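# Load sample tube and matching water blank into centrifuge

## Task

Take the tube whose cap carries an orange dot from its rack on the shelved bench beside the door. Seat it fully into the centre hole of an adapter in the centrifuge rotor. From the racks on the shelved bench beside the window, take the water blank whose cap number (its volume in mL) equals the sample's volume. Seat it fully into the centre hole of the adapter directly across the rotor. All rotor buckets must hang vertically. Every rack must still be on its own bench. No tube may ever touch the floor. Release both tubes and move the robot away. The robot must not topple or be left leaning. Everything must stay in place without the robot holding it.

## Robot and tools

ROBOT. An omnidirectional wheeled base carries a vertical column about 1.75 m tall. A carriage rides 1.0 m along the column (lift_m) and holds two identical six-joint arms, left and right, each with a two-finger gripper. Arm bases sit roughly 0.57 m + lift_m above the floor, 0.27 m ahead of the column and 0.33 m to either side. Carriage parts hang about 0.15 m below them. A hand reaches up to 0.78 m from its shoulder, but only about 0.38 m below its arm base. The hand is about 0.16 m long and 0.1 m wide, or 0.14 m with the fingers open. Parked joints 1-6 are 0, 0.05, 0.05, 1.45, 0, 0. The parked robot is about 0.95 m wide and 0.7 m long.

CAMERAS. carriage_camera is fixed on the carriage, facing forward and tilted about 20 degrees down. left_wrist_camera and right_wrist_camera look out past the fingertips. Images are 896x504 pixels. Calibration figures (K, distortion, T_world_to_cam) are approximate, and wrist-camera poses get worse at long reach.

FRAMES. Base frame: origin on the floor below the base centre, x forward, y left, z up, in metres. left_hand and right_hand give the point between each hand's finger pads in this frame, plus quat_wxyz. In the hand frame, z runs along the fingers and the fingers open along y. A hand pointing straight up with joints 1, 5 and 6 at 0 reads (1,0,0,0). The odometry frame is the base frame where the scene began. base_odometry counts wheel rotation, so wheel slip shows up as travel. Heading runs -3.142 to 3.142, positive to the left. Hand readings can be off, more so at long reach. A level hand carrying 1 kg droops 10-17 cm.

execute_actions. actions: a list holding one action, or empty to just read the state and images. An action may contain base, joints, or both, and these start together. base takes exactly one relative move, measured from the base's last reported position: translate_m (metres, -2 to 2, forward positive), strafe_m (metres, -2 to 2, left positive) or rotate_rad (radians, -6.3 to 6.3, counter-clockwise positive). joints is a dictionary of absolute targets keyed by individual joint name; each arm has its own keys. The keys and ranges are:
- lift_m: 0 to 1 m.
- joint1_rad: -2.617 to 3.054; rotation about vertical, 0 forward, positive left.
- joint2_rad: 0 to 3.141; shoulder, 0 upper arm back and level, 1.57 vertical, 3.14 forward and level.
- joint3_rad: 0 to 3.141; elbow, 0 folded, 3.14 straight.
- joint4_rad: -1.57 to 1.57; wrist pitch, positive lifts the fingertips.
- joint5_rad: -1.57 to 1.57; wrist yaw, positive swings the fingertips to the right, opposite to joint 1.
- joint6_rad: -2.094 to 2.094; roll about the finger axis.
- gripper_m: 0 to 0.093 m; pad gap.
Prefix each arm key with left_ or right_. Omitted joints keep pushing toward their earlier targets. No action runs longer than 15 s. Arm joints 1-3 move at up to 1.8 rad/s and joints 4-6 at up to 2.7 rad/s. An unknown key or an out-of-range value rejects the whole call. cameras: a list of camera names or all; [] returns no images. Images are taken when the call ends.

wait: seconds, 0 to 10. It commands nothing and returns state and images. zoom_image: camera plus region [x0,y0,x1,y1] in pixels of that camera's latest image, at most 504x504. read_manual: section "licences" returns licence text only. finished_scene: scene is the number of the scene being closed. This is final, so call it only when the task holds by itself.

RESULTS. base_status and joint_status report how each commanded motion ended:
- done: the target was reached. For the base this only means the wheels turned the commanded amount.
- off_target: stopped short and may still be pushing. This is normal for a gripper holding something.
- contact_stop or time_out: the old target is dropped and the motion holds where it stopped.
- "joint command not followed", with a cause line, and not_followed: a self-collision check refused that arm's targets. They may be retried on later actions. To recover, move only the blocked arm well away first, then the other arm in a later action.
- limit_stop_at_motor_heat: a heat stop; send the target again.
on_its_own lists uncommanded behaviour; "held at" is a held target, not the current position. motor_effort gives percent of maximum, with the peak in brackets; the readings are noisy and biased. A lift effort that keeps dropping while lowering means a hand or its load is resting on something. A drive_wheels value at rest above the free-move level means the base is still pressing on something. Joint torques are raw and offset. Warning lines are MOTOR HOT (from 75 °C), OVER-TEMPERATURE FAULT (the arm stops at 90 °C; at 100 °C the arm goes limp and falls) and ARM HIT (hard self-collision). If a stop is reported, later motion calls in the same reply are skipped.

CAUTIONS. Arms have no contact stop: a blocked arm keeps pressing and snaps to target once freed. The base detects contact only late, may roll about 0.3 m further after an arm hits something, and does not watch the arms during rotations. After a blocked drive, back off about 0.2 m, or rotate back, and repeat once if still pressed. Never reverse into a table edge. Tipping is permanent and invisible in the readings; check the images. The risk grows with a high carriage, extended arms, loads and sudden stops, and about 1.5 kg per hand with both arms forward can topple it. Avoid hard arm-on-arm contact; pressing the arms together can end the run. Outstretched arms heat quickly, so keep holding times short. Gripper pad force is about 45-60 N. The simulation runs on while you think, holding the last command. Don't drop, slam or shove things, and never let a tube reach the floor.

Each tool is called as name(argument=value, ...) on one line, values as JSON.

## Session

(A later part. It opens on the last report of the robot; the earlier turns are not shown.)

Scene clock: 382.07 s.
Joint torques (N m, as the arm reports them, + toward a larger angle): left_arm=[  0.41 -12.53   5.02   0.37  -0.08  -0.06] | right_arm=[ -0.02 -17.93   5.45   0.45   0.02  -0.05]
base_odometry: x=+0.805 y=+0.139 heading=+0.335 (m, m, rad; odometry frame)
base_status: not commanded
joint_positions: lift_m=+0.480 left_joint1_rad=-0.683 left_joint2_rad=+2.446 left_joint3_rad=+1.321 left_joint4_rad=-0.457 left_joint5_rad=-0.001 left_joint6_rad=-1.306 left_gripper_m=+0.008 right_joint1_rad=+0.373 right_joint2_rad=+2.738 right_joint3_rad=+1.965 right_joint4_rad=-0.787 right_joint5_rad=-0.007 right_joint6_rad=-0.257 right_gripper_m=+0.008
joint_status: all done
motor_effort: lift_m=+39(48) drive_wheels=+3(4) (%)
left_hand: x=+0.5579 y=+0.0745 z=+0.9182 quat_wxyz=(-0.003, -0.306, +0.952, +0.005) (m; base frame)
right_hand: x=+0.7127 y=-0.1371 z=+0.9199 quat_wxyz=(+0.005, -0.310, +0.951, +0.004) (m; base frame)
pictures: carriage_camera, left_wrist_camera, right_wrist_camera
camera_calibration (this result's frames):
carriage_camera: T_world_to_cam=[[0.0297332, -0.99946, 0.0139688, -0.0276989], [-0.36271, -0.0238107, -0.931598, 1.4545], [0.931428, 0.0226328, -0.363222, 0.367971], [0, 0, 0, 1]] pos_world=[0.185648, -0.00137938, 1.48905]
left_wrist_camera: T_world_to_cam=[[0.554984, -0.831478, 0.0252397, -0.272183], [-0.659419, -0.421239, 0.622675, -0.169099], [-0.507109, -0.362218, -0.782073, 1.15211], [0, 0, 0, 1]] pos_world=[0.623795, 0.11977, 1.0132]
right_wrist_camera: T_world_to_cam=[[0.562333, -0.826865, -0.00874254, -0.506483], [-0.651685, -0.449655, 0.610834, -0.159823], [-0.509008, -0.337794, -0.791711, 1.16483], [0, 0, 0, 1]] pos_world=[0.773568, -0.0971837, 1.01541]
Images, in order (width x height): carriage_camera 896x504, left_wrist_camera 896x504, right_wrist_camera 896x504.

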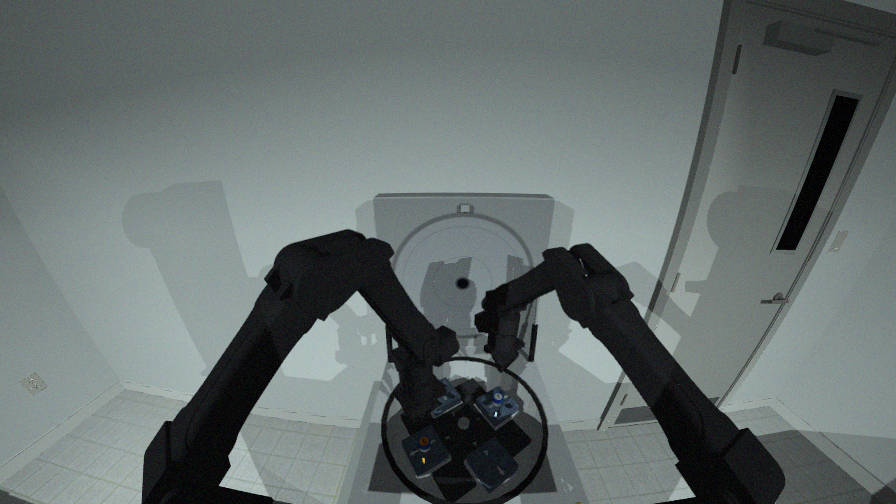

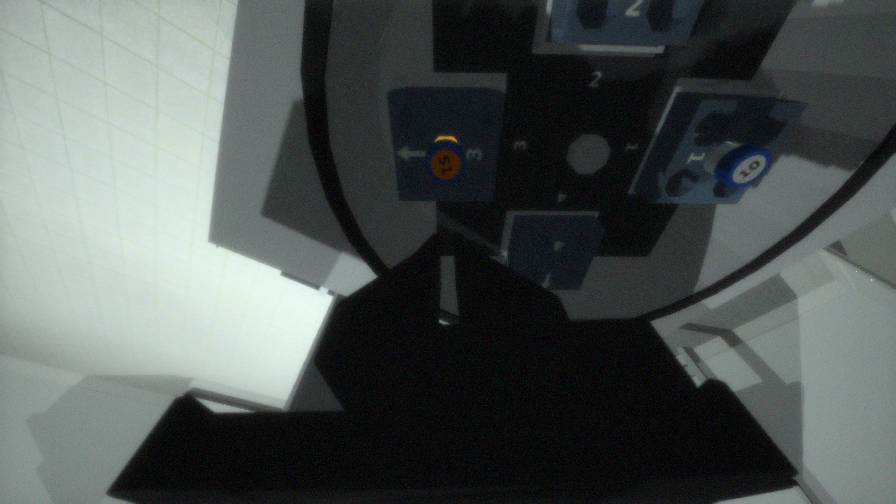

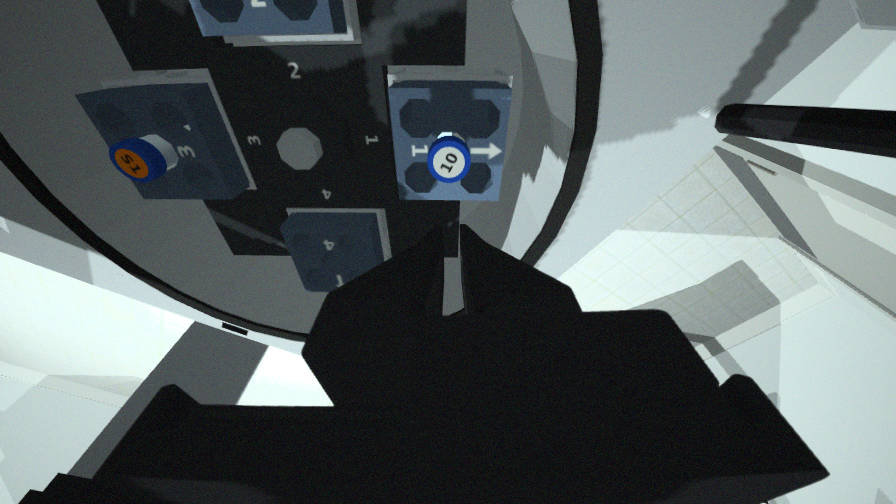

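execute_actions(actions=[{"base": {"translate_m": -0.4}, "joints": {"left_joint1_rad": 0, "left_joint2_rad": 1.1, "left_joint3_rad": 1.0, "left_joint4_rad": -1.47, "left_joint5_rad": 0, "left_joint6_rad": 0, "right_joint1_rad": 0, "right_joint2_rad": 1.1, "right_joint3_rad": 1.0, "right_joint4_rad": -1.47, "right_joint5_rad": 0, "right_joint6_rad": 0}}])

zoom_image(camera="carriage_camera", region=[350, 280, 570, 440])

Scene clock: 395.73 s.
Joint torques (N m, as the arm reports them, + toward a larger angle): left_arm=[ 0.32 -2.79  4.88  0.51  0.    0.01] | right_arm=[ 0.36 -3.11  4.14  0.55  0.02  0.11]
base_odometry: x=+0.427 y=+0.008 heading=+0.335 (m, m, rad; odometry frame)
base_status: done
joint_positions: lift_m=+0.480 left_joint1_rad=-0.002 left_joint2_rad=+1.109 left_joint3_rad=+1.023 left_joint4_rad=-1.467 left_joint5_rad=-0.001 left_joint6_rad=-0.004 left_gripper_m=+0.008 right_joint1_rad=-0.005 right_joint2_rad=+1.103 right_joint3_rad=+1.027 right_joint4_rad=-1.466 right_joint5_rad=+0.006 right_joint6_rad=-0.007 right_gripper_m=+0.008
joint_status: all done
motor_effort: lift_m=+39(39) drive_wheels=+2(13) (%)
left_hand: x=+0.4197 y=+0.3139 z=+1.2196 quat_wxyz=(+0.009, -0.001, +1.000, +0.001) (m; base frame)
right_hand: x=+0.4205 y=-0.3157 z=+1.2213 quat_wxyz=(+0.014, +0.000, +1.000, -0.003) (m; base frame)
pictures: carriage_camera, left_wrist_camera, right_wrist_camera
camera_calibration (this result's frames):
carriage_camera: T_world_to_cam=[[0.0297332, -0.99946, 0.0139688, -0.0276989], [-0.36271, -0.0238107, -0.931598, 1.4545], [0.931428, 0.0226328, -0.363222, 0.367971], [0, 0, 0, 1]] pos_world=[0.185648, -0.00137938, 1.48905]
left_wrist_camera: T_world_to_cam=[[-0.0324155, -0.99885, 0.0353356, 0.282636], [-0.793912, 0.0472097, 0.606197, -0.417505], [-0.607168, -0.00840312, -0.794529, 1.3506], [0, 0, 0, 1]] pos_world=[0.497742, 0.313371, 1.31619]
right_wrist_camera: T_world_to_cam=[[-0.0311954, -0.999513, 0.000608993, -0.303554], [-0.801234, 0.0253713, 0.597813, -0.385963], [-0.597537, 0.0181611, -0.801635, 1.35613], [0, 0, 0, 1]] pos_world=[0.491621, -0.318243, 1.31804]
Images, in order (width x height): carriage_camera 896x504, left_wrist_camera 896x504, right_wrist_camera 896x504.

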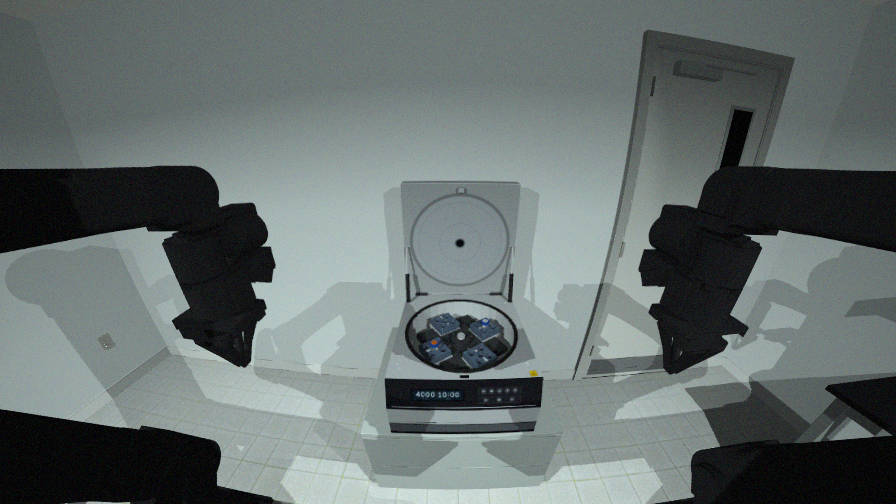

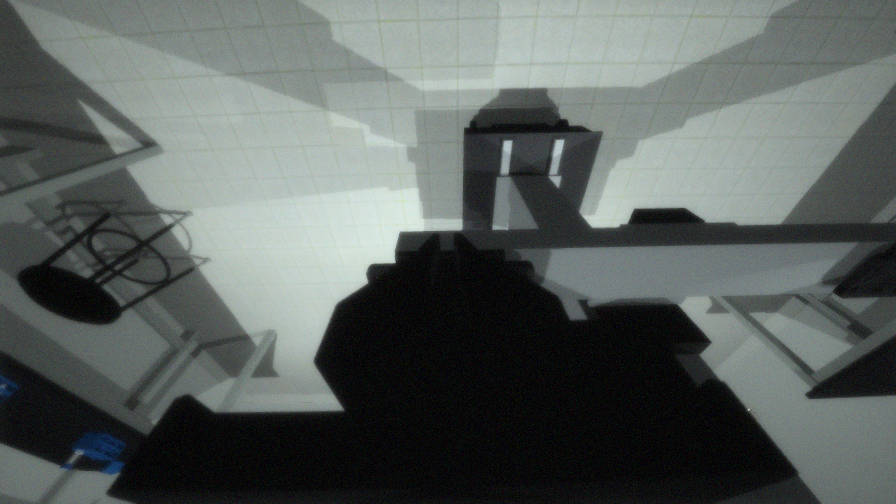

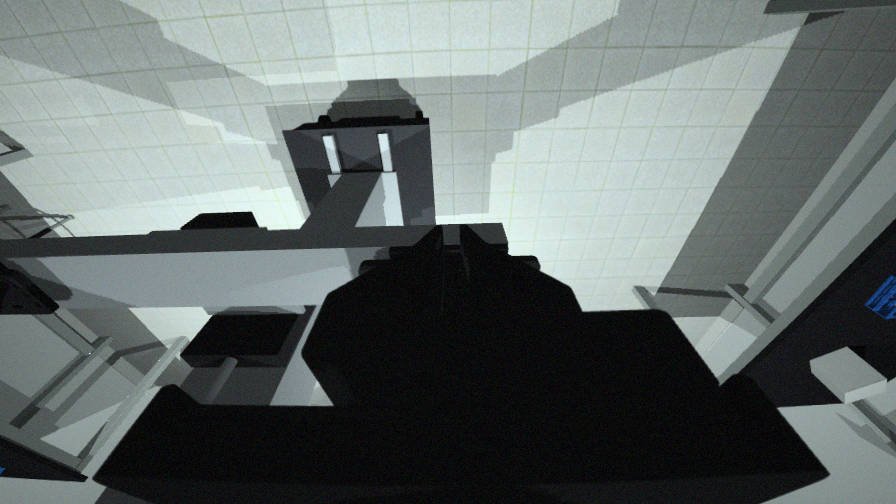

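Region (350, 280, 570, 440) of carriage_camera's 896x504 image, scaled by 2.291, with more detail than that image has; it fills the top 367 rows of this view, and the rest is white.

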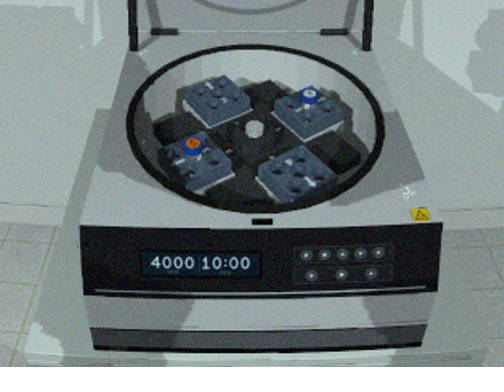

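zoom_image(camera="carriage_camera", region=[400, 295, 520, 380])

zoom_image(camera="left_wrist_camera", region=[0, 340, 200, 504])

zoom_image(camera="right_wrist_camera", region=[716, 220, 896, 420])

Region (400, 295, 520, 380) of carriage_camera's 896x504 image, scaled by 4.200, with more detail than that image has; it fills the top 357 rows of this view, and the rest is white.

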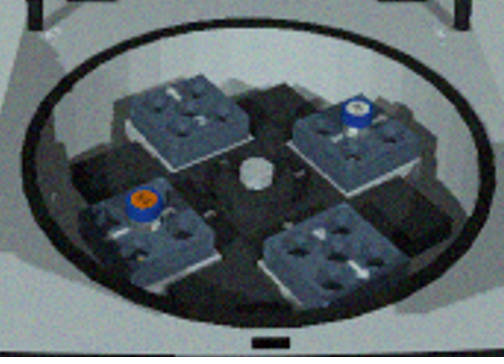

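Region (0, 340, 200, 504) of left_wrist_camera's 896x504 image, scaled by 2.520, with more detail than that image has; it fills the top 413 rows of this view, and the rest is white.

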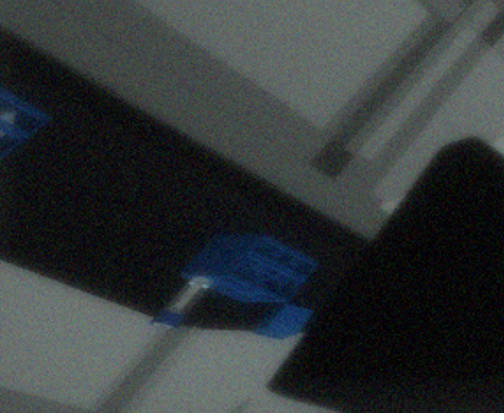

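Region (716, 220, 896, 420) of right_wrist_camera's 896x504 image, scaled by 2.520, with more detail than that image has; it fills the left 454 columns of this view, and the rest is white.

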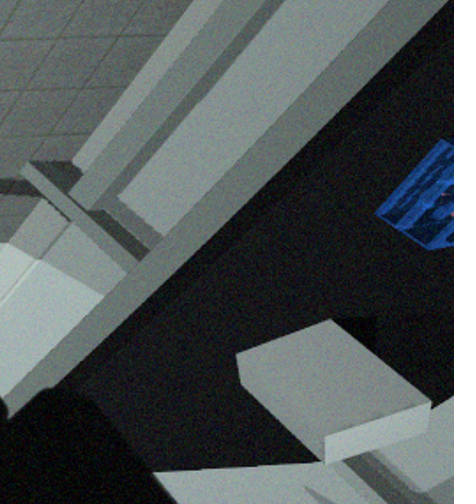

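Both tubes are seated in opposite adapters, the buckets hang level, and the racks are on their benches.

finished_scene(scene=2)

The scene is finished: the task was done.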